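# Set knob box row C knobs to match row D

## Task

On the knob box, rotate every knob in row C so it points at the same mark as its counterpart in row D. Rows are lettered from A, the row closest to the box side that carries the socket. Every other knob must finish pointing at the mark it points at now, and the settings must stay put by themselves after the robot lets go.

## Robot and tools

ROBOT. Two 6-joint arms, left_arm (robot's own left, +y side) and right_arm (-y side), each ending in a parallel two-finger gripper. Base origins in the scene frame: left_arm (+0.172, +0.285, +0.468) m, right_arm (+0.172, -0.285, +0.468) m.

FRAME. One shared scene frame: origin at table-top height straight above the centre of the robot's foot, +x forward over the table, +y to the robot's left, +z up. The table surface begins near x = +0.15 m. On a gripper, the fingers extend along its +z axis and separate along its y axis. The reported end_effector_position is the spot between the finger pads, roughly 1 cm short of the tips. It can be inaccurate, more so when the arm is stretched out. Identical joint angles do not give mirror-identical poses on the two arms.

JOINT ORDER (per arm): waist, shoulder, elbow, wrist pitch, wrist yaw, wrist roll, then gripper opening. Stated ranges (rad): waist -2.880 to 2.880, shoulder 0.000 to 3.142, elbow 0.000 to 3.019, wrist pitch -1.693 to 1.571, wrist yaw -1.571 to 1.571, wrist roll -2.094 to 2.094. True ends may differ by up to 0.019 rad.

execute_actions(actions). actions is a list of up to 15 actions; each action is a list of up to 15 rows; each row lasts one control step of 1/30 s, and if fewer than 15 rows are given the last one repeats to fill 15 steps. A row is a single list for both arms: 14 numbers in [-1, 1], left_arm's 6 joints plus opening, then right_arm's 6 joints plus opening, always all 14 even if one arm stays still. Joint numbers are scaled offsets, not poses: they are measured from that arm's joint angles at the start of the current action (not from the previous row), and 1.0 equals 1.264 rad waist, 1.32 shoulder, 1.276 elbow, 1.83 wrist pitch, 1.686 wrist yaw, 2.022 wrist roll. The opening number is absolute: +1 fully open, -1 closed. Optionally add 12 more numbers (0 to 1) after the 14: stiffness scales on the position gain for left_arm's 6 joints then right_arm's 6, kept until changed. An action asking any joint to go more than 0.019 rad beyond its range is refused for both arms; if the first action fails that test, or any action is malformed, nothing in the call runs. An empty actions list just reports state and images.

move(target, speed, blocking). target is one row laid out as above; its joint offsets are taken from the Joint positions in the latest result that shows them. All joints follow paths finishing together, so the hand traces a curve. speed (0.01 to 2 rad/s, default 0.5) caps the fastest joint's path. Paths last 0.5 to 10 s and ignore obstacles and the other arm. With blocking=false the result comes after 0.5 s while motion continues; use wait(0) to check, and send no execute_actions or move until its end has been reported (or call stop). The extra 'move:' line gives the ending (done, off_target, moving, held, fault), limits=held or limits=none, and each arm's joint farthest from target. Faster moves and targets set deeper past a contact strike and push harder.

wait(seconds): 0 to 10 s, arms hold their last command; returns early if a running move ends. stop(): brakes a running move, needing some room. zoom_image(camera, region): region [x0, y0, x1, y1] in pixels of that camera's latest image, at most 504 by 504. read_manual(section): only 'licences', no motion. finished_scene(scene): pass the current scene's number; irreversible, and the goal must be met and stay met.

MOTION LIMITS. Each step the commanded angle may lead the measured one by at most 0.264 (waist), 0.32 (shoulder), 0.276 (elbow), 0.33 (wrist pitch), 0.186 (wrist yaw), 0.522 (wrist roll) rad, and targets putting the gripper over 70 mm from where it is get scaled back, so big offsets need several actions. With zero offsets an arm may slowly sag; re-command the wanted angles and push further if a joint still falls short. Between replies the robot holds the last command.

RESULTS. The state line gives each gripper's position (m) and quat_wxyz. Joint positions and Joint velocities list each arm's six joints (rad, rad/s) then finger-pad gap (m; 0.094 fully open). Joint targets are the angles currently being driven toward. grip_measured is the opening on the command scale; to hold something, command roughly 0.03 below it (less for a lighter grip). Joint torques are raw drive outputs with offsets and noise. Step readings show joint angles at some steps; HELD marks steps where an arm was held back. 'joint sent to its limit' means a joint was clipped at its end; 'joint command not followed' means a clearance check altered targets. FAULT lines mean an arm stopped; MOTOR HOT warns from 85 °C, and at 100 °C an over-temperature fault drops that arm.

CAMERAS. cam_head_left and cam_head_right (896x504, fixed on the head, around x 0.30, z 0.50, looking down over the table), cam_left_wrist and cam_right_wrist (504x504 fisheye on each hand). Calibration matrices are supplied and may be slightly off.

AVOID. Knocking or placing anything off the table, arms touching or pressing each other, drops, slams, hard impacts and very hard pushes, and holding loads long enough to overheat motors.

Each tool is called after ">>>" as a command line: name --argument value for each argument, lists and objects as JSON in quotes; but a table of rows of numbers goes row by row, as --pt "numbers of a row", without its own name.

## Session

>>> execute_actions --actions '[]'

Scene clock: 0.00 s.
left_arm: end_effector_position=(+0.8114, +0.3701, +0.3465) grip_measured=+1.000 end_effector_quat_wxyz=(+0.092, +0.832, -0.501, +0.218) | right_arm: end_effector_position=(+0.3027, -0.4249, +0.2004) grip_measured=+1.000 end_effector_quat_wxyz=(-0.266, +0.537, +0.773, +0.207)
Joint positions: left_arm=[ 1.325  0.91   1.169 -0.606  0.229 -1.823  0.094] | right_arm=[ 0.945  1.455  0.55  -0.536 -0.757 -0.01   0.094]
Joint velocities: left_arm=[ 0.005 -0.005 -0.012  0.007 -0.066  0.022  0.   ] | right_arm=[ 0.005 -0.015 -0.017 -0.002  0.037 -0.095  0.   ]
Joint torques (N m, as the arm reports them, + toward a larger angle): no reading
Joint targets: left_arm=[1.325 0.918 1.184 -0.606 0.229 -1.823] | right_arm=[0.942 1.449 0.541 -0.540 -0.757 -0.010]
Joint stiffness scale: left_arm=[1. 1. 1. 1. 1. 1.] | right_arm=[1. 1. 1. 1. 1. 1.]
camera_calibration (this result's frames):
cam_left_wrist: T_world_to_cam=[[0.874635, 0.480752, 0.0623754, -0.910291], [0.172111, -0.428224, 0.887131, -0.283261], [0.4532, -0.765181, -0.457283, 0.197266], [0, 0, 0, 1]] pos_world=[0.755523, 0.467269, 0.398276]
cam_right_wrist: T_world_to_cam=[[-0.943709, -0.326897, -0.0505087, 0.159612], [-0.131033, 0.229251, 0.964507, -0.0500521], [-0.303715, 0.916833, -0.259181, 0.654622], [0, 0, 0, 1]] pos_world=[0.342887, -0.536528, 0.226003]

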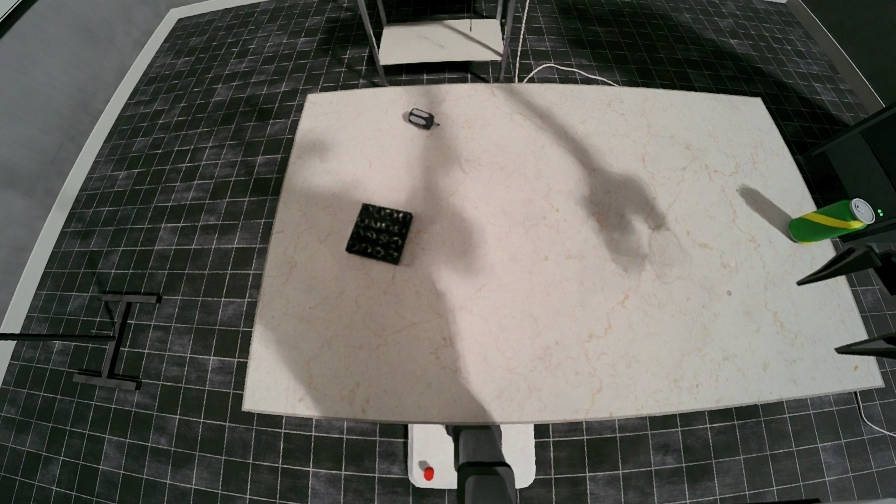

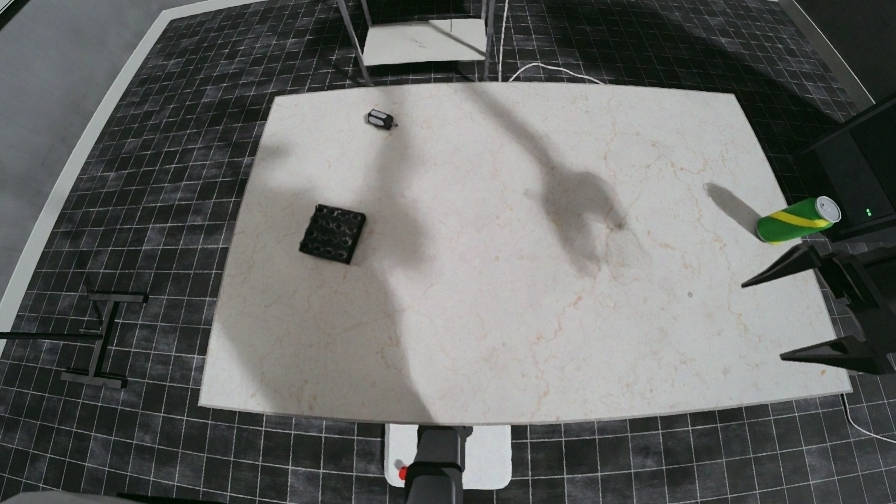

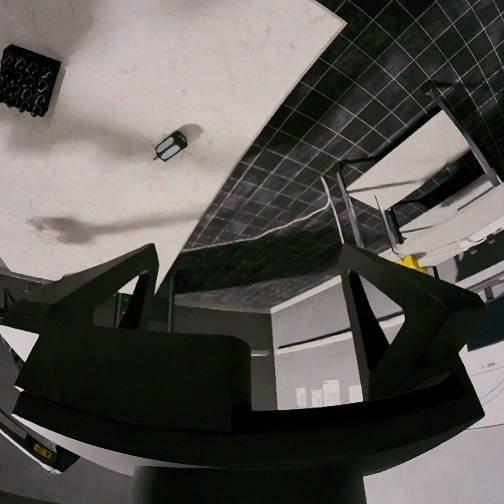

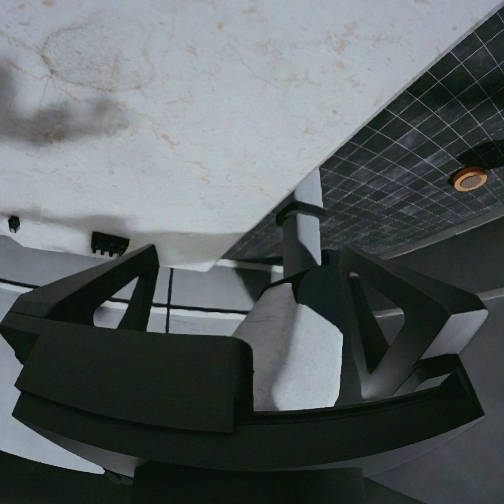

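>>> move --target '[-0.272,0.564,-0.617,0.698,-0.435,0.9,-0.55,0,0,0,0,0,0,1]' --speed 0.8

>>> zoom_image --camera "cam_left_wrist" --region '[120, 0, 380, 220]'

Scene clock: 7.07 s.
left_arm: end_effector_position=(+0.4288, +0.2044, +0.1265) grip_measured=-0.548 end_effector_quat_wxyz=(+0.004, -0.034, +0.999, +0.001) | right_arm: end_effector_position=(+0.3027, -0.4249, +0.2004) grip_measured=+1.000 end_effector_quat_wxyz=(-0.266, +0.537, +0.773, +0.207)
Joint positions: left_arm=[ 0.989  1.648  0.401  0.658 -0.5   -0.019  0.021] | right_arm=[ 0.945  1.455  0.55  -0.536 -0.757 -0.01   0.094]
Joint velocities: left_arm=[-0.005 -0.005  0.007 -0.007 -0.007 -0.066 -0.   ] | right_arm=[ 0.005 -0.005 -0.027 -0.002  0.037 -0.066  0.   ]
Joint torques (N m, as the arm reports them, + toward a larger angle): left_arm=[ -5.94 -10.24  -5.66   1.12  -0.15   0.09] | right_arm=[-4.24 -6.43 -2.33 -0.44  0.   -0.03]
Joint targets: left_arm=[0.981 1.655 0.382 0.671 -0.504 -0.004] | right_arm=[0.945 1.455 0.550 -0.536 -0.757 -0.010]
Joint stiffness scale: left_arm=[1. 1. 1. 1. 1. 1.] | right_arm=[1. 1. 1. 1. 1. 1.]
move: done; limits=none; left_arm: farthest joint: the elbow, 0.019 radians from its target (0.787 radians at the start); right_arm: farthest joint: the waist, 0.000 radians from its target (0.000 radians at the start)
camera_calibration (this result's frames):
cam_left_wrist: T_world_to_cam=[[0.0698593, -0.997542, -0.00535804, 0.173601], [-0.815279, -0.0601887, 0.575931, 0.294324], [-0.574839, -0.0358659, -0.81748, 0.480552], [0, 0, 0, 1]] pos_world=[0.504069, 0.208125, 0.224261]
cam_right_wrist: T_world_to_cam=[[-0.943709, -0.326897, -0.0505087, 0.159612], [-0.131033, 0.229251, 0.964507, -0.0500521], [-0.303715, 0.916833, -0.259181, 0.654622], [0, 0, 0, 1]] pos_world=[0.342887, -0.536528, 0.226003]

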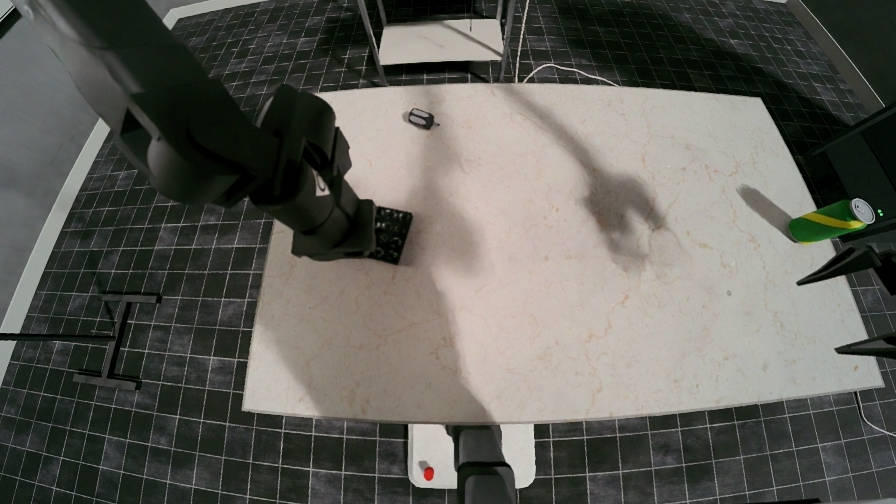

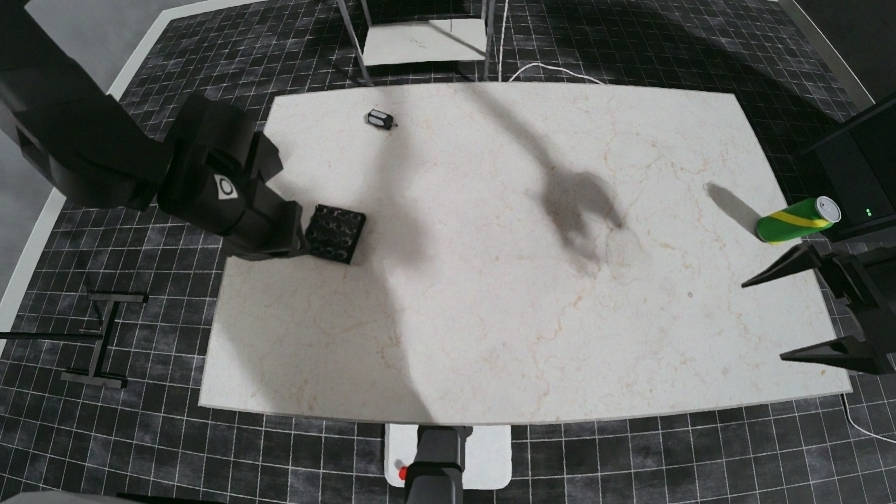

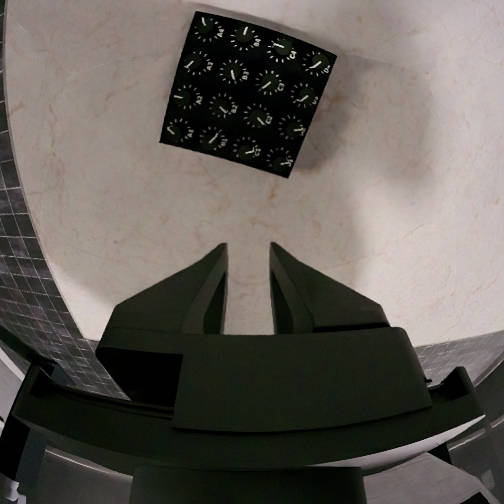

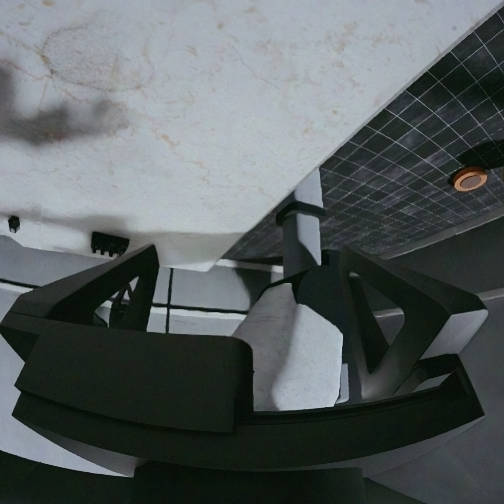

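Region (120, 0, 380, 220) of cam_left_wrist's 504x504 image, scaled by 1.938, with more detail than that image has; it fills the top 426 rows of this view, and the rest is white.

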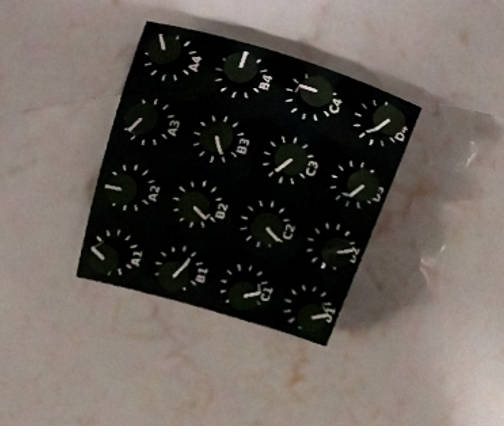

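>>> move --target '[0.024,0.021,0.27,-0.179,0.015,0,-0.55,0,0,0,0,0,0,1]'

Scene clock: 12.43 s.
left_arm: end_effector_position=(+0.5473, +0.1839, +0.0687) grip_measured=-0.548 end_effector_quat_wxyz=(+0.010, -0.042, +0.999, -0.003) | right_arm: end_effector_position=(+0.3027, -0.4249, +0.2004) grip_measured=+1.000 end_effector_quat_wxyz=(-0.266, +0.537, +0.773, +0.207)
Joint positions: left_arm=[ 1.004  1.657  0.745  0.342 -0.479 -0.019  0.021] | right_arm=[ 0.945  1.455  0.55  -0.536 -0.757 -0.01   0.094]
Joint velocities: left_arm=[ 0.005 -0.005 -0.002  0.007  0.022 -0.051  0.001] | right_arm=[-0.005  0.005 -0.007  0.017 -0.007  0.007  0.   ]
Joint torques (N m, as the arm reports them, + toward a larger angle): left_arm=[ -5.21 -13.19  -1.94   0.16   0.27  -0.09] | right_arm=[-4.05 -6.69 -2.26 -0.42 -0.02 -0.04]
Joint targets: left_arm=[1.020 1.676 0.745 0.330 -0.475 -0.019] | right_arm=[0.945 1.455 0.550 -0.536 -0.757 -0.010]
Joint stiffness scale: left_arm=[1. 1. 1. 1. 1. 1.] | right_arm=[1. 1. 1. 1. 1. 1.]
move: done; limits=none; left_arm: farthest joint: the shoulder, 0.018 radians from its target (0.028 radians at the start); right_arm: farthest joint: the waist, 0.000 radians from its target (0.000 radians at the start)
camera_calibration (this result's frames):
cam_left_wrist: T_world_to_cam=[[0.0849435, -0.996378, 0.00402278, 0.135424], [-0.821809, -0.0677771, 0.565718, 0.428648], [-0.563396, -0.05136, -0.824589, 0.497767], [0, 0, 0, 1]] pos_world=[0.621203, 0.189551, 0.167414]
cam_right_wrist: T_world_to_cam=[[-0.943709, -0.326897, -0.0505087, 0.159612], [-0.131033, 0.229251, 0.964507, -0.0500521], [-0.303715, 0.916833, -0.259181, 0.654622], [0, 0, 0, 1]] pos_world=[0.342887, -0.536528, 0.226003]

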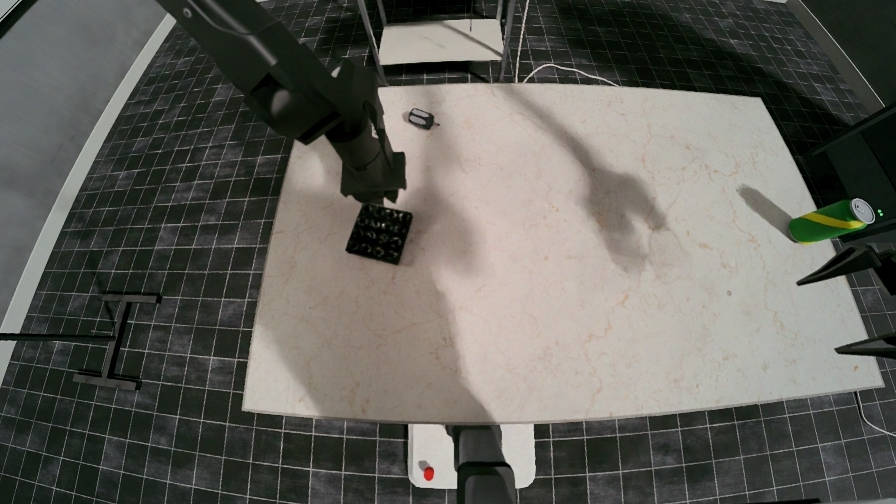

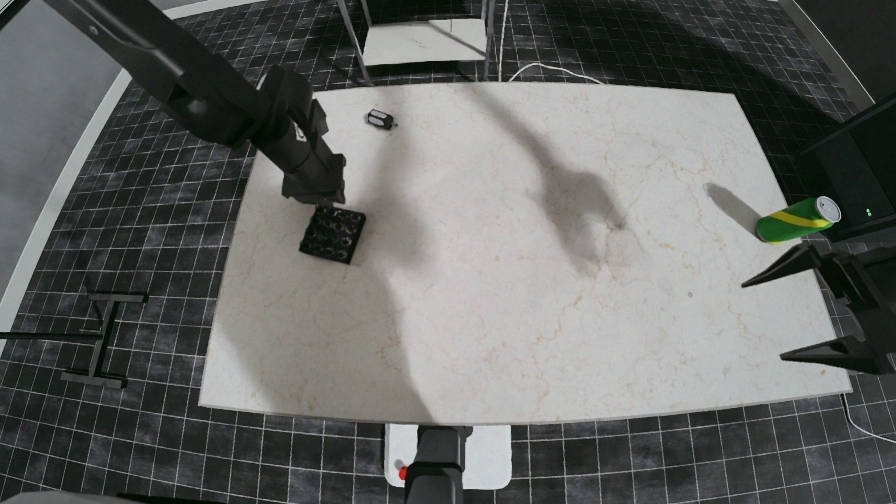

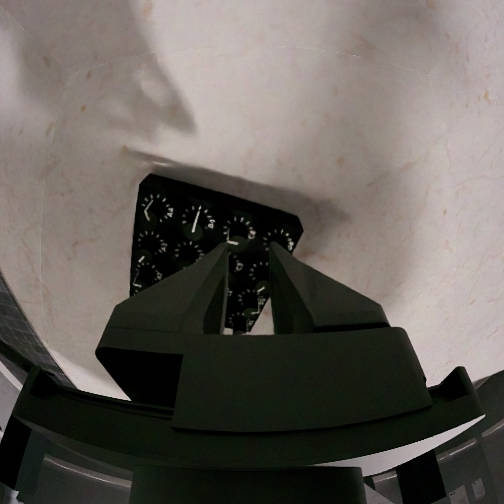

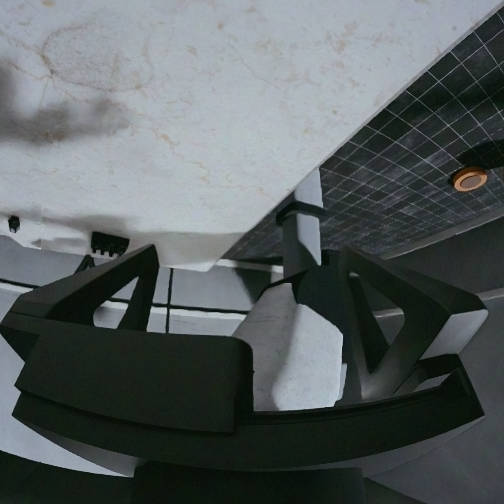

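>>> move --target '[0.029,0.033,0.015,-0.008,0.009,0,-0.55,0,0,0,0,0,0,1]' --speed 0.1

Scene clock: 16.13 s.
left_arm: end_effector_position=(+0.5385, +0.1899, +0.0569) grip_measured=-0.548 end_effector_quat_wxyz=(-0.002, -0.043, +0.999, +0.001) | right_arm: end_effector_position=(+0.3027, -0.4249, +0.2004) grip_measured=+1.000 end_effector_quat_wxyz=(-0.266, +0.537, +0.773, +0.207)
Joint positions: left_arm=[ 1.028  1.685  0.756  0.339 -0.468 -0.019  0.021] | right_arm=[ 0.945  1.455  0.55  -0.536 -0.757 -0.01   0.094]
Joint velocities: left_arm=[-0.005 -0.015  0.002 -0.002  0.007 -0.007 -0.001] | right_arm=[ 0.005 -0.005 -0.007 -0.017 -0.022 -0.007  0.   ]
Joint torques (N m, as the arm reports them, + toward a larger angle): left_arm=[ -5.   -13.22  -1.6    0.13   0.25  -0.09] | right_arm=[-3.9  -6.38 -2.27 -0.44 -0.02 -0.04]
Joint targets: left_arm=[1.041 1.701 0.764 0.328 -0.464 -0.019] | right_arm=[0.945 1.455 0.550 -0.536 -0.757 -0.010]
Joint stiffness scale: left_arm=[1. 1. 1. 1. 1. 1.] | right_arm=[1. 1. 1. 1. 1. 1.]
move: done; limits=none; left_arm: farthest joint: the shoulder, 0.015 radians from its target (0.043 radians at the start); right_arm: farthest joint: the waist, 0.000 radians from its target (0.000 radians at the start)
camera_calibration (this result's frames):
cam_left_wrist: T_world_to_cam=[[0.087269, -0.996171, -0.00515247, 0.141493], [-0.807581, -0.0737741, 0.585124, 0.420905], [-0.583264, -0.0469021, -0.810928, 0.492464], [0, 0, 0, 1]] pos_world=[0.614803, 0.195101, 0.1538]
cam_right_wrist: T_world_to_cam=[[-0.943709, -0.326897, -0.0505087, 0.159612], [-0.131033, 0.229251, 0.964507, -0.0500521], [-0.303715, 0.916833, -0.259181, 0.654622], [0, 0, 0, 1]] pos_world=[0.342887, -0.536528, 0.226003]

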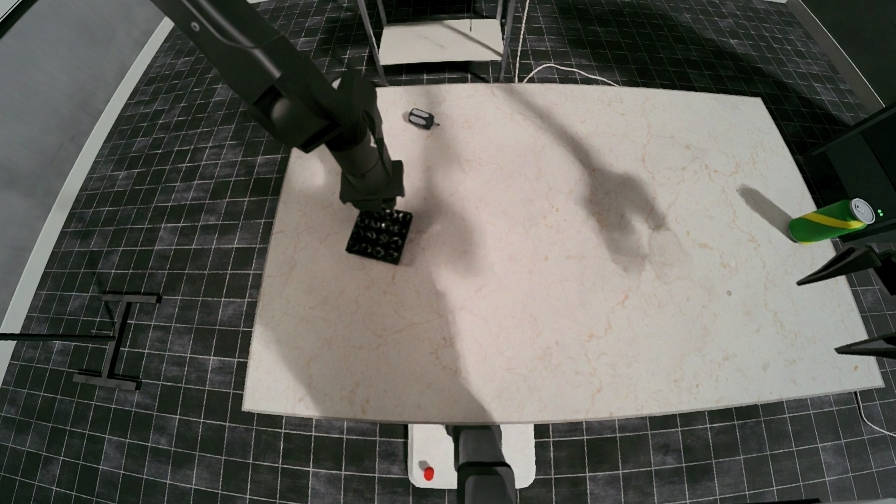

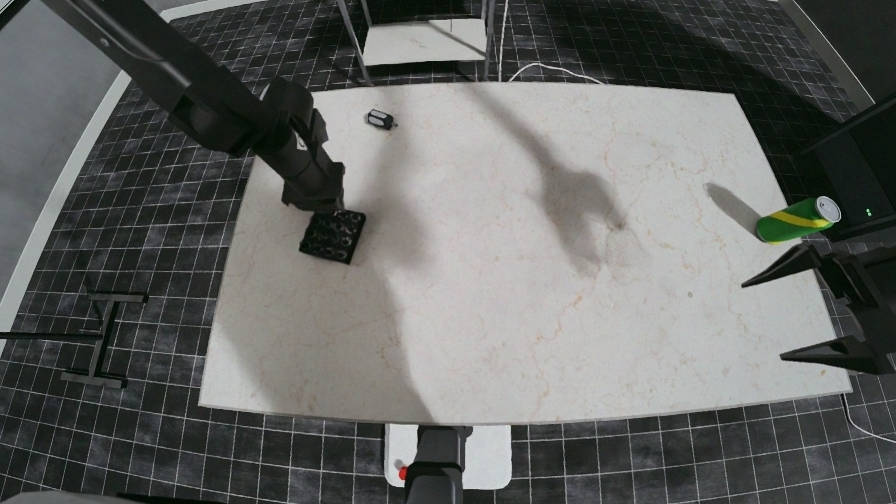

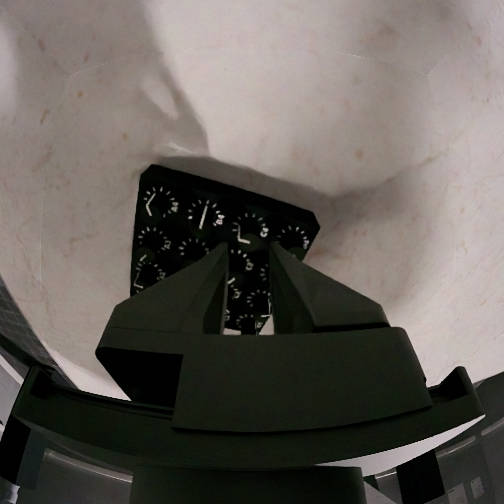

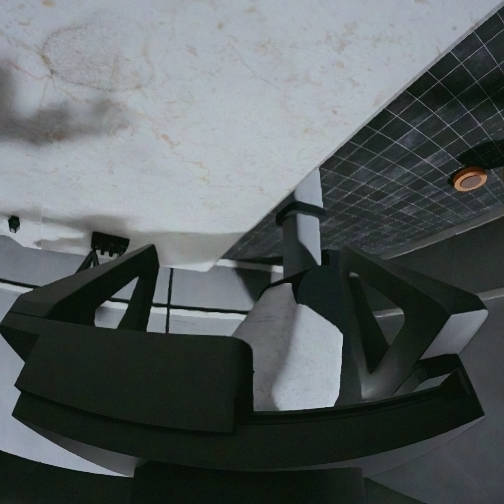

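>>> move --target '[0.022,0.037,0.032,0,0.009,0,-0.55,0,0,0,0,0,0,1]' --speed 0.08

Scene clock: 24.47 s.
left_arm: end_effector_position=(+0.5416, +0.1897, +0.0436) grip_measured=-0.548 end_effector_quat_wxyz=(-0.003, -0.046, +0.999, +0.001) | right_arm: end_effector_position=(+0.3027, -0.4249, +0.2004) grip_measured=+1.000 end_effector_quat_wxyz=(-0.266, +0.537, +0.773, +0.207)
Joint positions: left_arm=[ 1.041  1.718  0.789  0.339 -0.457 -0.019  0.021] | right_arm=[ 0.945  1.455  0.55  -0.536 -0.757 -0.01   0.094]
Joint velocities: left_arm=[-0.005 -0.005  0.012  0.007  0.022 -0.022 -0.001] | right_arm=[-0.005  0.005 -0.002  0.007 -0.007  0.037  0.   ]
Joint torques (N m, as the arm reports them, + toward a larger angle): left_arm=[ -5.33 -13.2   -1.57   0.6    0.26  -0.09] | right_arm=[-4.16 -6.36 -2.34 -0.38 -0.01 -0.03]
Joint targets: left_arm=[1.056 1.734 0.797 0.339 -0.453 -0.019] | right_arm=[0.945 1.455 0.550 -0.536 -0.757 -0.010]
Joint stiffness scale: left_arm=[1. 1. 1. 1. 1. 1.] | right_arm=[1. 1. 1. 1. 1. 1.]
move: done; limits=none; left_arm: farthest joint: the shoulder, 0.016 radians from its target (0.049 radians at the start); right_arm: farthest joint: the waist, 0.000 radians from its target (0.000 radians at the start)
camera_calibration (this result's frames):
cam_left_wrist: T_world_to_cam=[[0.0938679, -0.995572, -0.00495684, 0.137262], [-0.805409, -0.0788632, 0.587449, 0.430843], [-0.585239, -0.0511504, -0.809246, 0.485304], [0, 0, 0, 1]] pos_world=[0.618139, 0.195456, 0.140312]
cam_right_wrist: T_world_to_cam=[[-0.943709, -0.326897, -0.0505087, 0.159612], [-0.131033, 0.229251, 0.964507, -0.0500521], [-0.303715, 0.916833, -0.259181, 0.654622], [0, 0, 0, 1]] pos_world=[0.342887, -0.536528, 0.226003]

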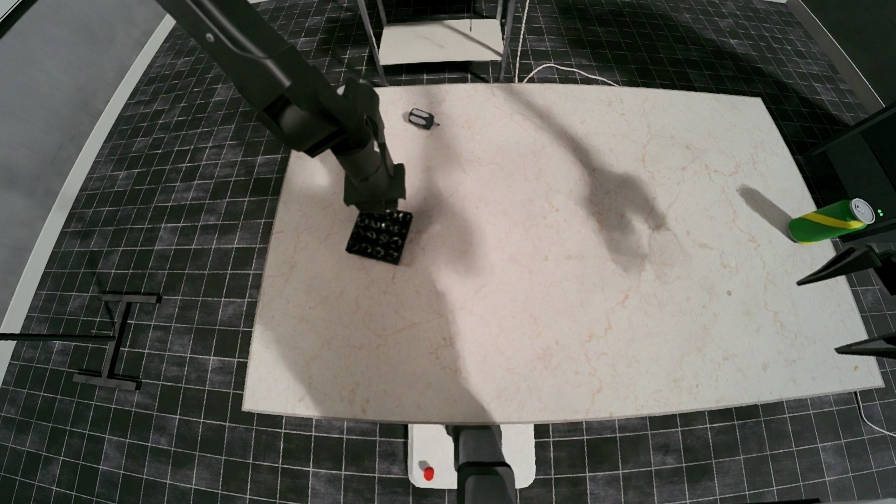

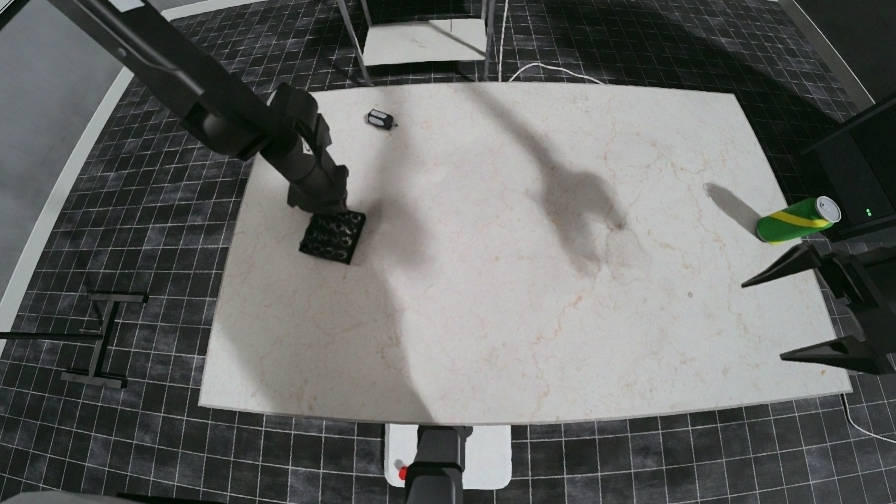

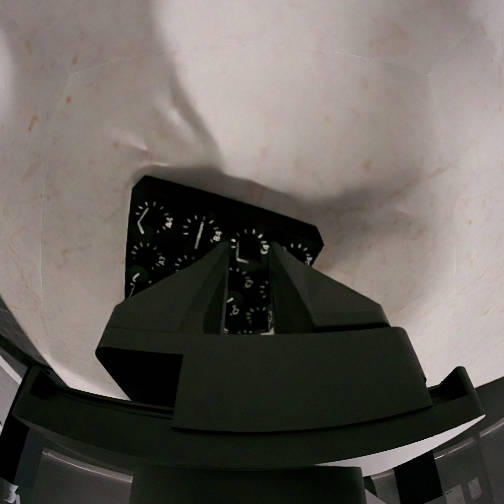

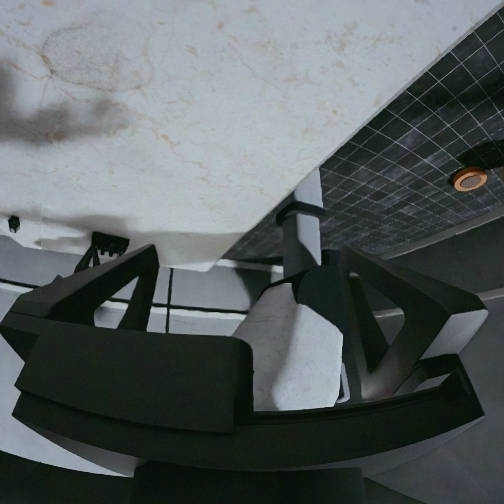

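>>> move --target '[0,0,0,0,0,0,-0.81,0,0,0,0,0,0,1]'

>>> move --target '[0,0,0,0,0,-0.526,-0.81,0,0,0,0,0,0,1]'

>>> move --target '[0,0,0,0,0,0,-0.55,0,0,0,0,0,0,1]'

>>> move --target '[-0.027,-0.05,-0.04,-0.012,0,0,-0.55,0,0,0,0,0,0,1]' --speed 0.1

Scene clock: 27.10 s.
left_arm: end_effector_position=(+0.5416, +0.1897, +0.0436) grip_measured=-0.797 end_effector_quat_wxyz=(-0.003, -0.046, +0.999, +0.001) | right_arm: end_effector_position=(+0.3027, -0.4249, +0.2004) grip_measured=+1.000 end_effector_quat_wxyz=(-0.266, +0.537, +0.773, +0.207)
Joint positions: left_arm=[ 1.041  1.718  0.789  0.339 -0.457 -0.019  0.01 ] | right_arm=[ 0.945  1.455  0.55  -0.536 -0.757 -0.01   0.094]
Joint velocities: left_arm=[-0.015  0.005 -0.007 -0.012  0.051  0.022  0.002] | right_arm=[ 0.005  0.005  0.017 -0.007  0.007  0.007  0.   ]
Joint torques (N m, as the arm reports them, + toward a larger angle): left_arm=[ -6.6  -14.73  -2.32   0.56   0.05  -0.1 ] | right_arm=[-3.88 -6.63 -2.31 -0.44 -0.02 -0.03]
Joint targets: left_arm=[1.041 1.718 0.789 0.339 -0.457 -0.019] | right_arm=[0.945 1.455 0.550 -0.536 -0.757 -0.010]
Joint stiffness scale: left_arm=[1. 1. 1. 1. 1. 1.] | right_arm=[1. 1. 1. 1. 1. 1.]
move: done; limits=none; left_arm: farthest joint: the waist, 0.000 radians from its target (0.000 radians at the start); right_arm: farthest joint: the waist, 0.000 radians from its target (0.000 radians at the start)
camera_calibration (this result's frames):
cam_left_wrist: T_world_to_cam=[[0.0938679, -0.995572, -0.00495684, 0.137262], [-0.805409, -0.0788632, 0.587449, 0.430843], [-0.585239, -0.0511504, -0.809246, 0.485304], [0, 0, 0, 1]] pos_world=[0.618139, 0.195456, 0.140312]
cam_right_wrist: T_world_to_cam=[[-0.943709, -0.326897, -0.0505087, 0.159612], [-0.131033, 0.229251, 0.964507, -0.0500521], [-0.303715, 0.916833, -0.259181, 0.654622], [0, 0, 0, 1]] pos_world=[0.342887, -0.536528, 0.226003]

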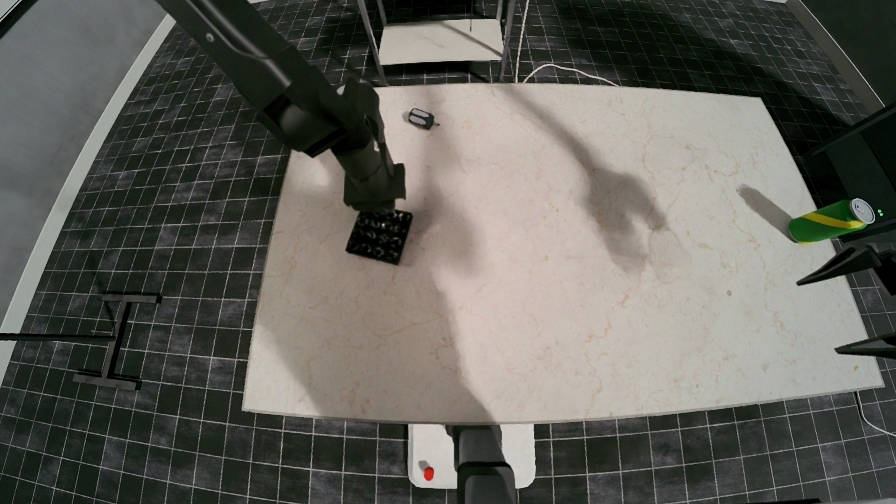

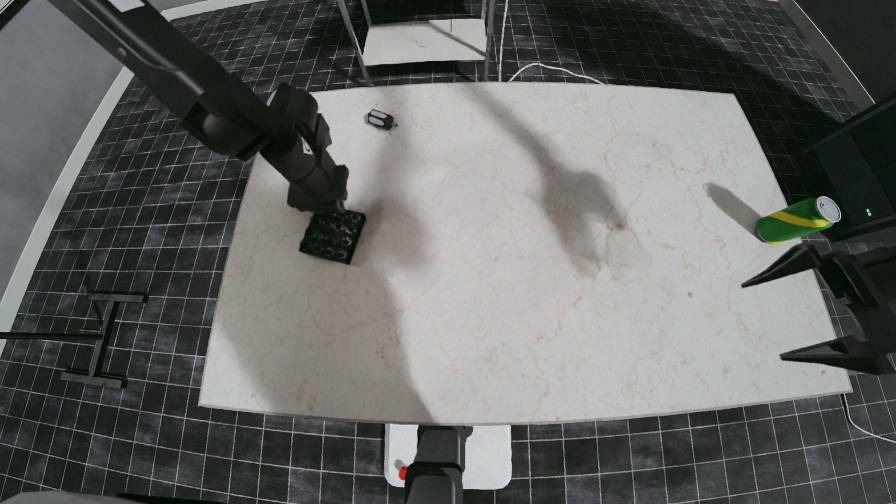

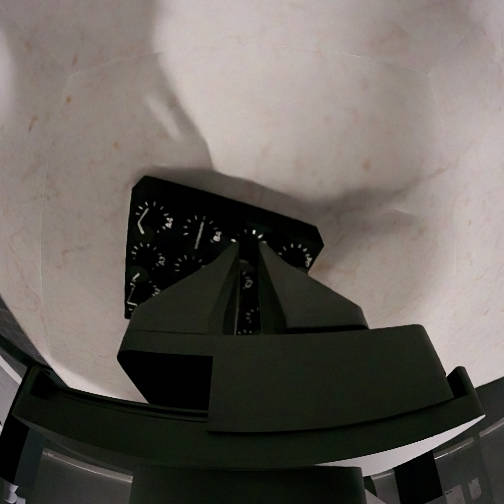

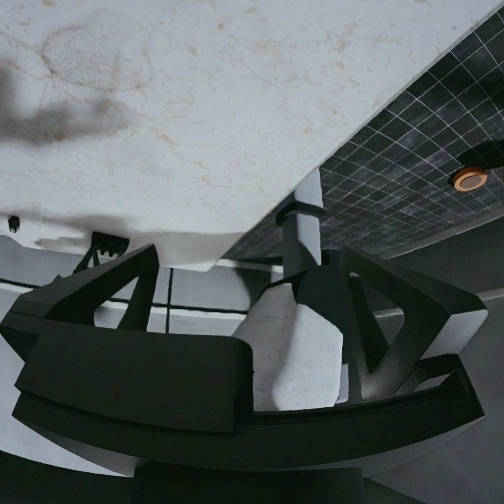

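Scene clock: 30.00 s.
left_arm: end_effector_position=(+0.5415, +0.1908, +0.0436) grip_measured=-0.797 end_effector_quat_wxyz=(+0.001, +0.539, -0.843, -0.005) | right_arm: end_effector_position=(+0.3027, -0.4249, +0.2004) grip_measured=+1.000 end_effector_quat_wxyz=(-0.266, +0.537, +0.773, +0.207)
Joint positions: left_arm=[ 1.041  1.718  0.789  0.339 -0.463 -1.064  0.01 ] | right_arm=[ 0.945  1.455  0.55  -0.536 -0.757 -0.01   0.094]
Joint velocities: left_arm=[ 0.015 -0.005  0.007  0.012  0.007  0.051  0.001] | right_arm=[-0.005  0.015  0.012  0.017  0.022 -0.037  0.   ]
Joint torques (N m, as the arm reports them, + toward a larger angle): left_arm=[ -6.59 -14.81  -2.32   0.57   0.24  -0.28] | right_arm=[-4.31 -5.99 -2.27 -0.43 -0.02 -0.04]
Joint targets: left_arm=[1.041 1.718 0.789 0.339 -0.457 -1.082] | right_arm=[0.945 1.455 0.550 -0.536 -0.757 -0.010]
Joint stiffness scale: left_arm=[1. 1. 1. 1. 1. 1.] | right_arm=[1. 1. 1. 1. 1. 1.]
move: done; limits=none; left_arm: farthest joint: the wrist roll, 0.019 radians from its target (1.064 radians at the start); right_arm: farthest joint: the waist, 0.000 radians from its target (0.000 radians at the start)
camera_calibration (this result's frames):
cam_left_wrist: T_world_to_cam=[[0.908103, -0.418557, -0.0126413, -0.412358], [-0.334684, -0.743614, 0.578813, 0.303164], [-0.251666, -0.521391, -0.815362, 0.394668], [0, 0, 0, 1]] pos_world=[0.575253, 0.258618, 0.14111]
cam_right_wrist: T_world_to_cam=[[-0.943709, -0.326897, -0.0505087, 0.159612], [-0.131033, 0.229251, 0.964507, -0.0500521], [-0.303715, 0.916833, -0.259181, 0.654622], [0, 0, 0, 1]] pos_world=[0.342887, -0.536528, 0.226003]

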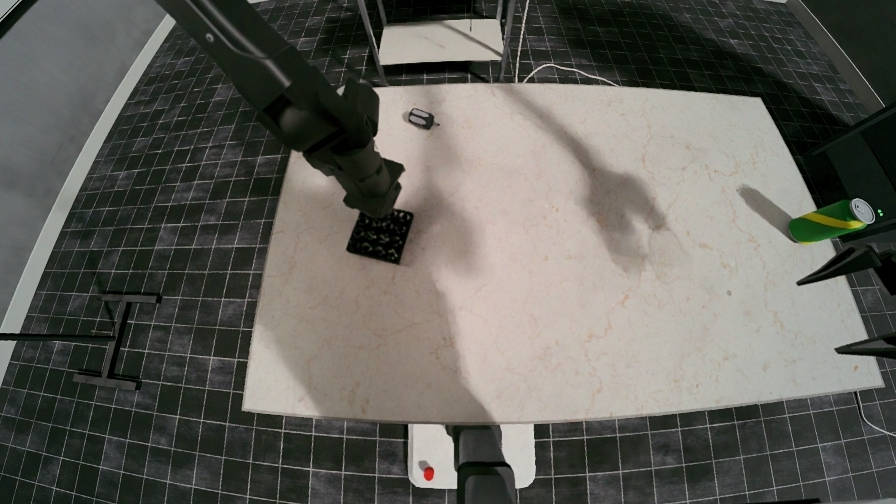

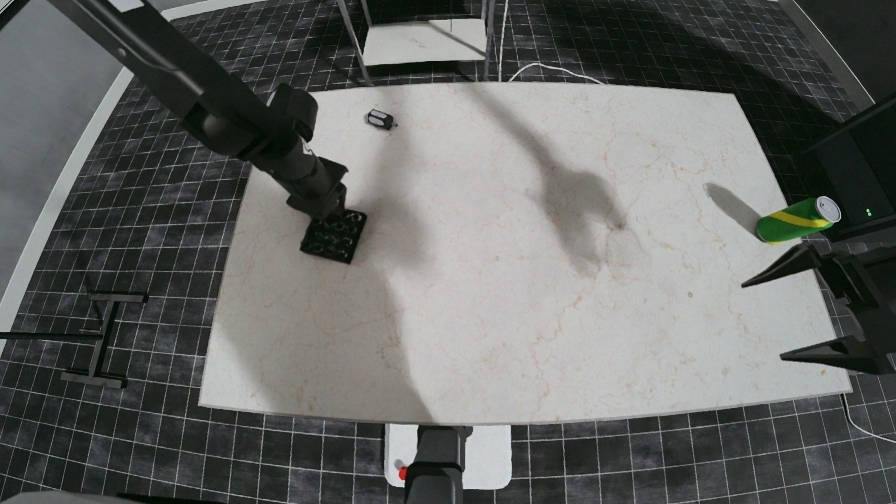

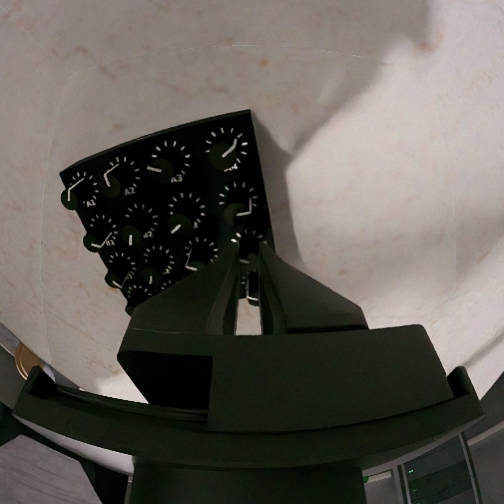

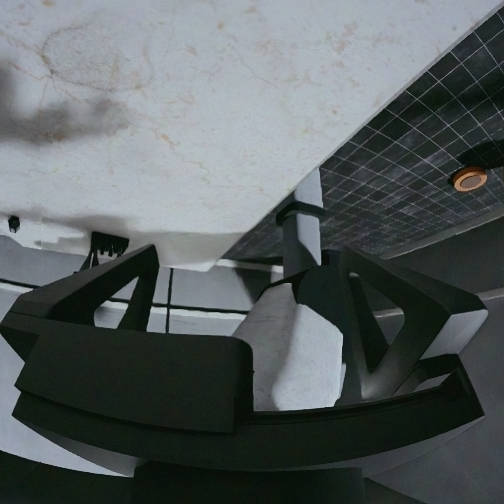

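Scene clock: 30.50 s.
left_arm: end_effector_position=(+0.5417, +0.1909, +0.0437) grip_measured=-0.552 end_effector_quat_wxyz=(+0.001, +0.539, -0.843, -0.005) | right_arm: end_effector_position=(+0.3027, -0.4249, +0.2004) grip_measured=+1.000 end_effector_quat_wxyz=(-0.266, +0.537, +0.773, +0.207)
Joint positions: left_arm=[ 1.041  1.717  0.789  0.339 -0.463 -1.064  0.021] | right_arm=[ 0.945  1.455  0.55  -0.536 -0.757 -0.01   0.094]
Joint velocities: left_arm=[-0.005 -0.015 -0.012  0.012 -0.022  0.007 -0.   ] | right_arm=[-0.005 -0.015  0.007  0.002 -0.051  0.007  0.   ]
Joint torques (N m, as the arm reports them, + toward a larger angle): left_arm=[ -6.89 -14.7   -2.26   0.51  -0.04  -0.09] | right_arm=[-3.77 -6.4  -2.35 -0.42 -0.02 -0.02]
Joint targets: left_arm=[1.041 1.717 0.789 0.339 -0.463 -1.064] | right_arm=[0.945 1.455 0.550 -0.536 -0.757 -0.010]
Joint stiffness scale: left_arm=[1. 1. 1. 1. 1. 1.] | right_arm=[1. 1. 1. 1. 1. 1.]
move: done; limits=none; left_arm: farthest joint: the shoulder, 0.001 radians from its target (0.000 radians at the start); right_arm: farthest joint: the waist, 0.000 radians from its target (0.000 radians at the start)
camera_calibration (this result's frames):
cam_left_wrist: T_world_to_cam=[[0.908176, -0.418402, -0.0125269, -0.412543], [-0.334743, -0.743904, 0.578406, 0.30337], [-0.251325, -0.521101, -0.815653, 0.394616], [0, 0, 0, 1]] pos_world=[0.575389, 0.258704, 0.141231]
cam_right_wrist: T_world_to_cam=[[-0.943709, -0.326897, -0.0505087, 0.159612], [-0.131033, 0.229251, 0.964507, -0.0500521], [-0.303715, 0.916833, -0.259181, 0.654622], [0, 0, 0, 1]] pos_world=[0.342887, -0.536528, 0.226003]

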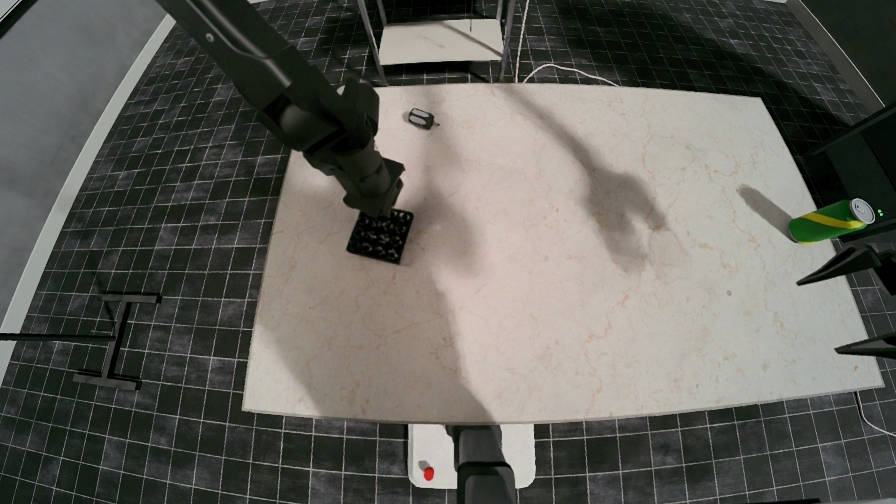

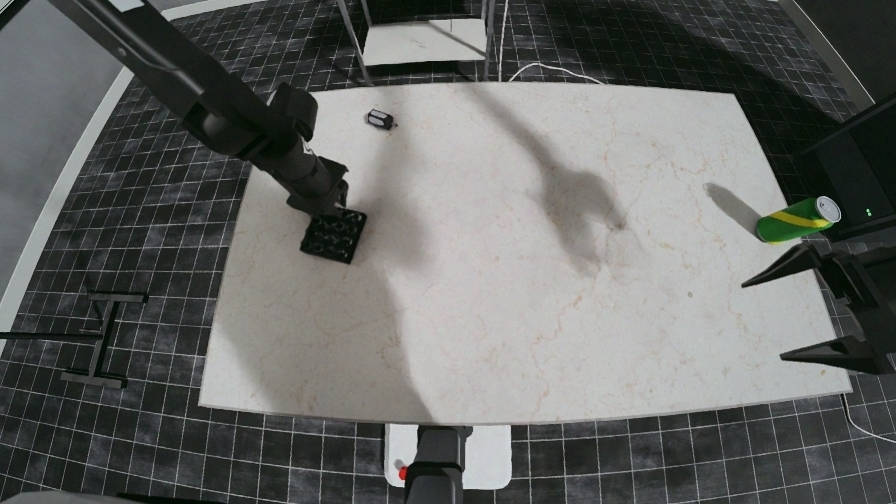

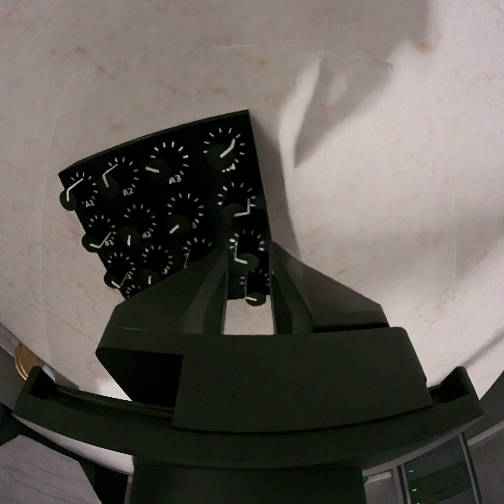

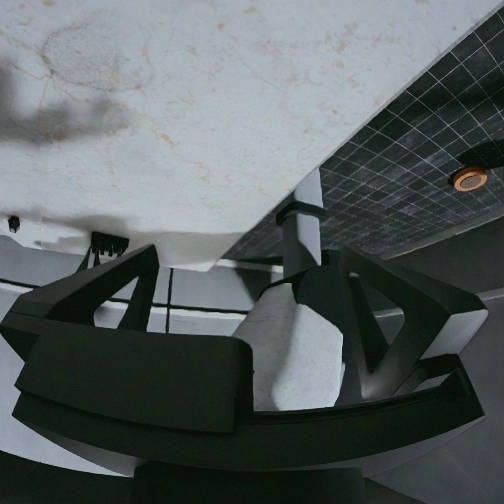

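Scene clock: 31.47 s.
left_arm: end_effector_position=(+0.5488, +0.1868, +0.0652) grip_measured=-0.552 end_effector_quat_wxyz=(-0.003, +0.536, -0.844, +0.008) | right_arm: end_effector_position=(+0.3027, -0.4249, +0.2004) grip_measured=+1.000 end_effector_quat_wxyz=(-0.266, +0.537, +0.773, +0.207)
Joint positions: left_arm=[ 1.016  1.658  0.754  0.329 -0.463 -1.064  0.021] | right_arm=[ 0.945  1.455  0.55  -0.536 -0.757 -0.01   0.094]
Joint velocities: left_arm=[-0.005  0.005 -0.017  0.022 -0.051 -0.051  0.001] | right_arm=[-0.005 -0.015  0.007 -0.012  0.022 -0.022  0.   ]
Joint torques (N m, as the arm reports them, + toward a larger angle): left_arm=[ -7.25 -14.97  -3.36   0.11  -0.04  -0.1 ] | right_arm=[-3.98 -6.78 -2.27 -0.4  -0.01 -0.02]
Joint targets: left_arm=[1.007 1.651 0.737 0.317 -0.463 -1.064] | right_arm=[0.945 1.455 0.550 -0.536 -0.757 -0.010]
Joint stiffness scale: left_arm=[1. 1. 1. 1. 1. 1.] | right_arm=[1. 1. 1. 1. 1. 1.]
move: done; limits=none; left_arm: farthest joint: the elbow, 0.016 radians from its target (0.051 radians at the start); right_arm: farthest joint: the waist, 0.000 radians from its target (0.000 radians at the start)
camera_calibration (this result's frames):
cam_left_wrist: T_world_to_cam=[[0.905735, -0.423606, 0.0141824, -0.419869], [-0.350918, -0.730711, 0.585593, 0.296152], [-0.237697, -0.535369, -0.810481, 0.406625], [0, 0, 0, 1]] pos_world=[0.580869, 0.256237, 0.162093]
cam_right_wrist: T_world_to_cam=[[-0.943709, -0.326897, -0.0505087, 0.159612], [-0.131033, 0.229251, 0.964507, -0.0500521], [-0.303715, 0.916833, -0.259181, 0.654622], [0, 0, 0, 1]] pos_world=[0.342887, -0.536528, 0.226003]

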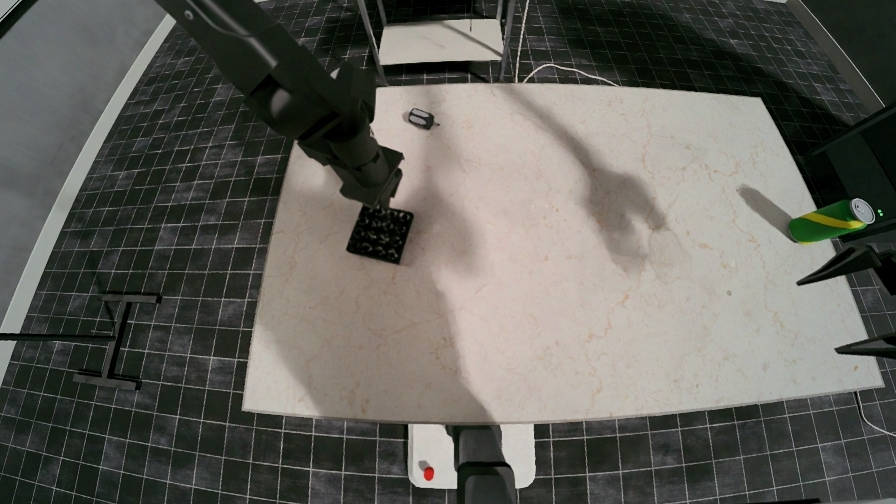

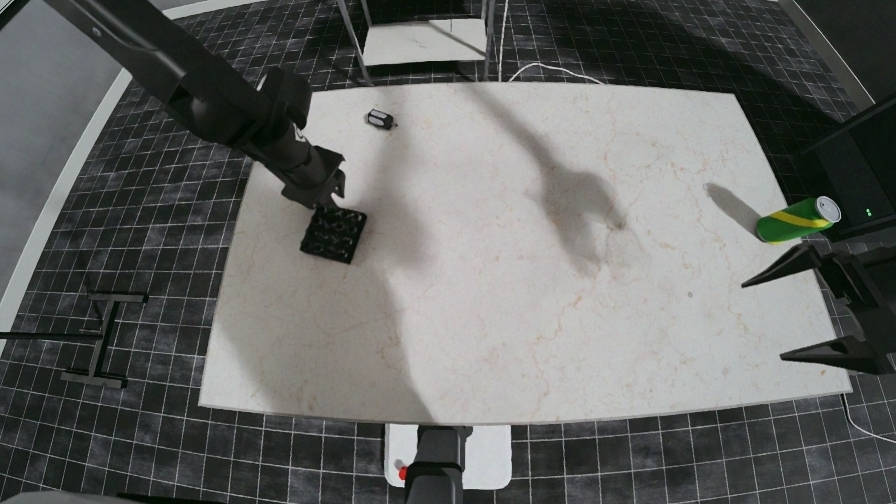

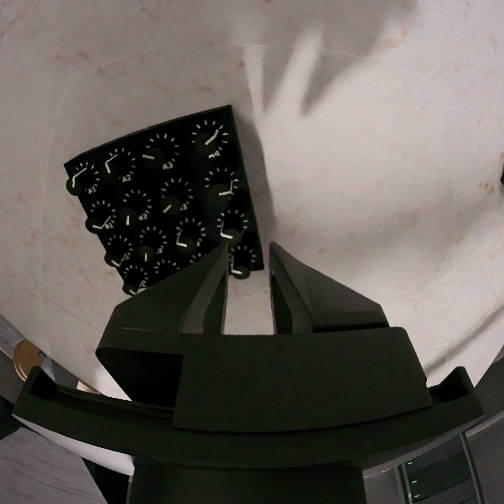

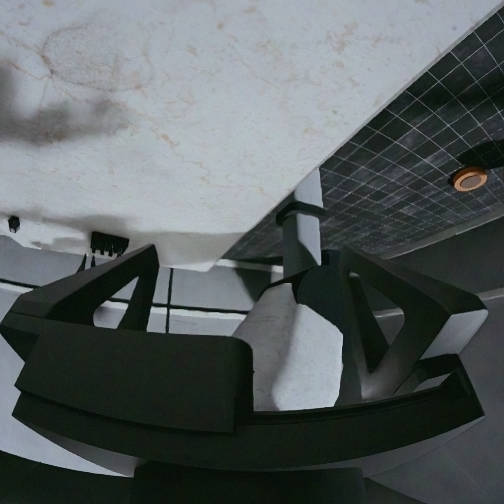

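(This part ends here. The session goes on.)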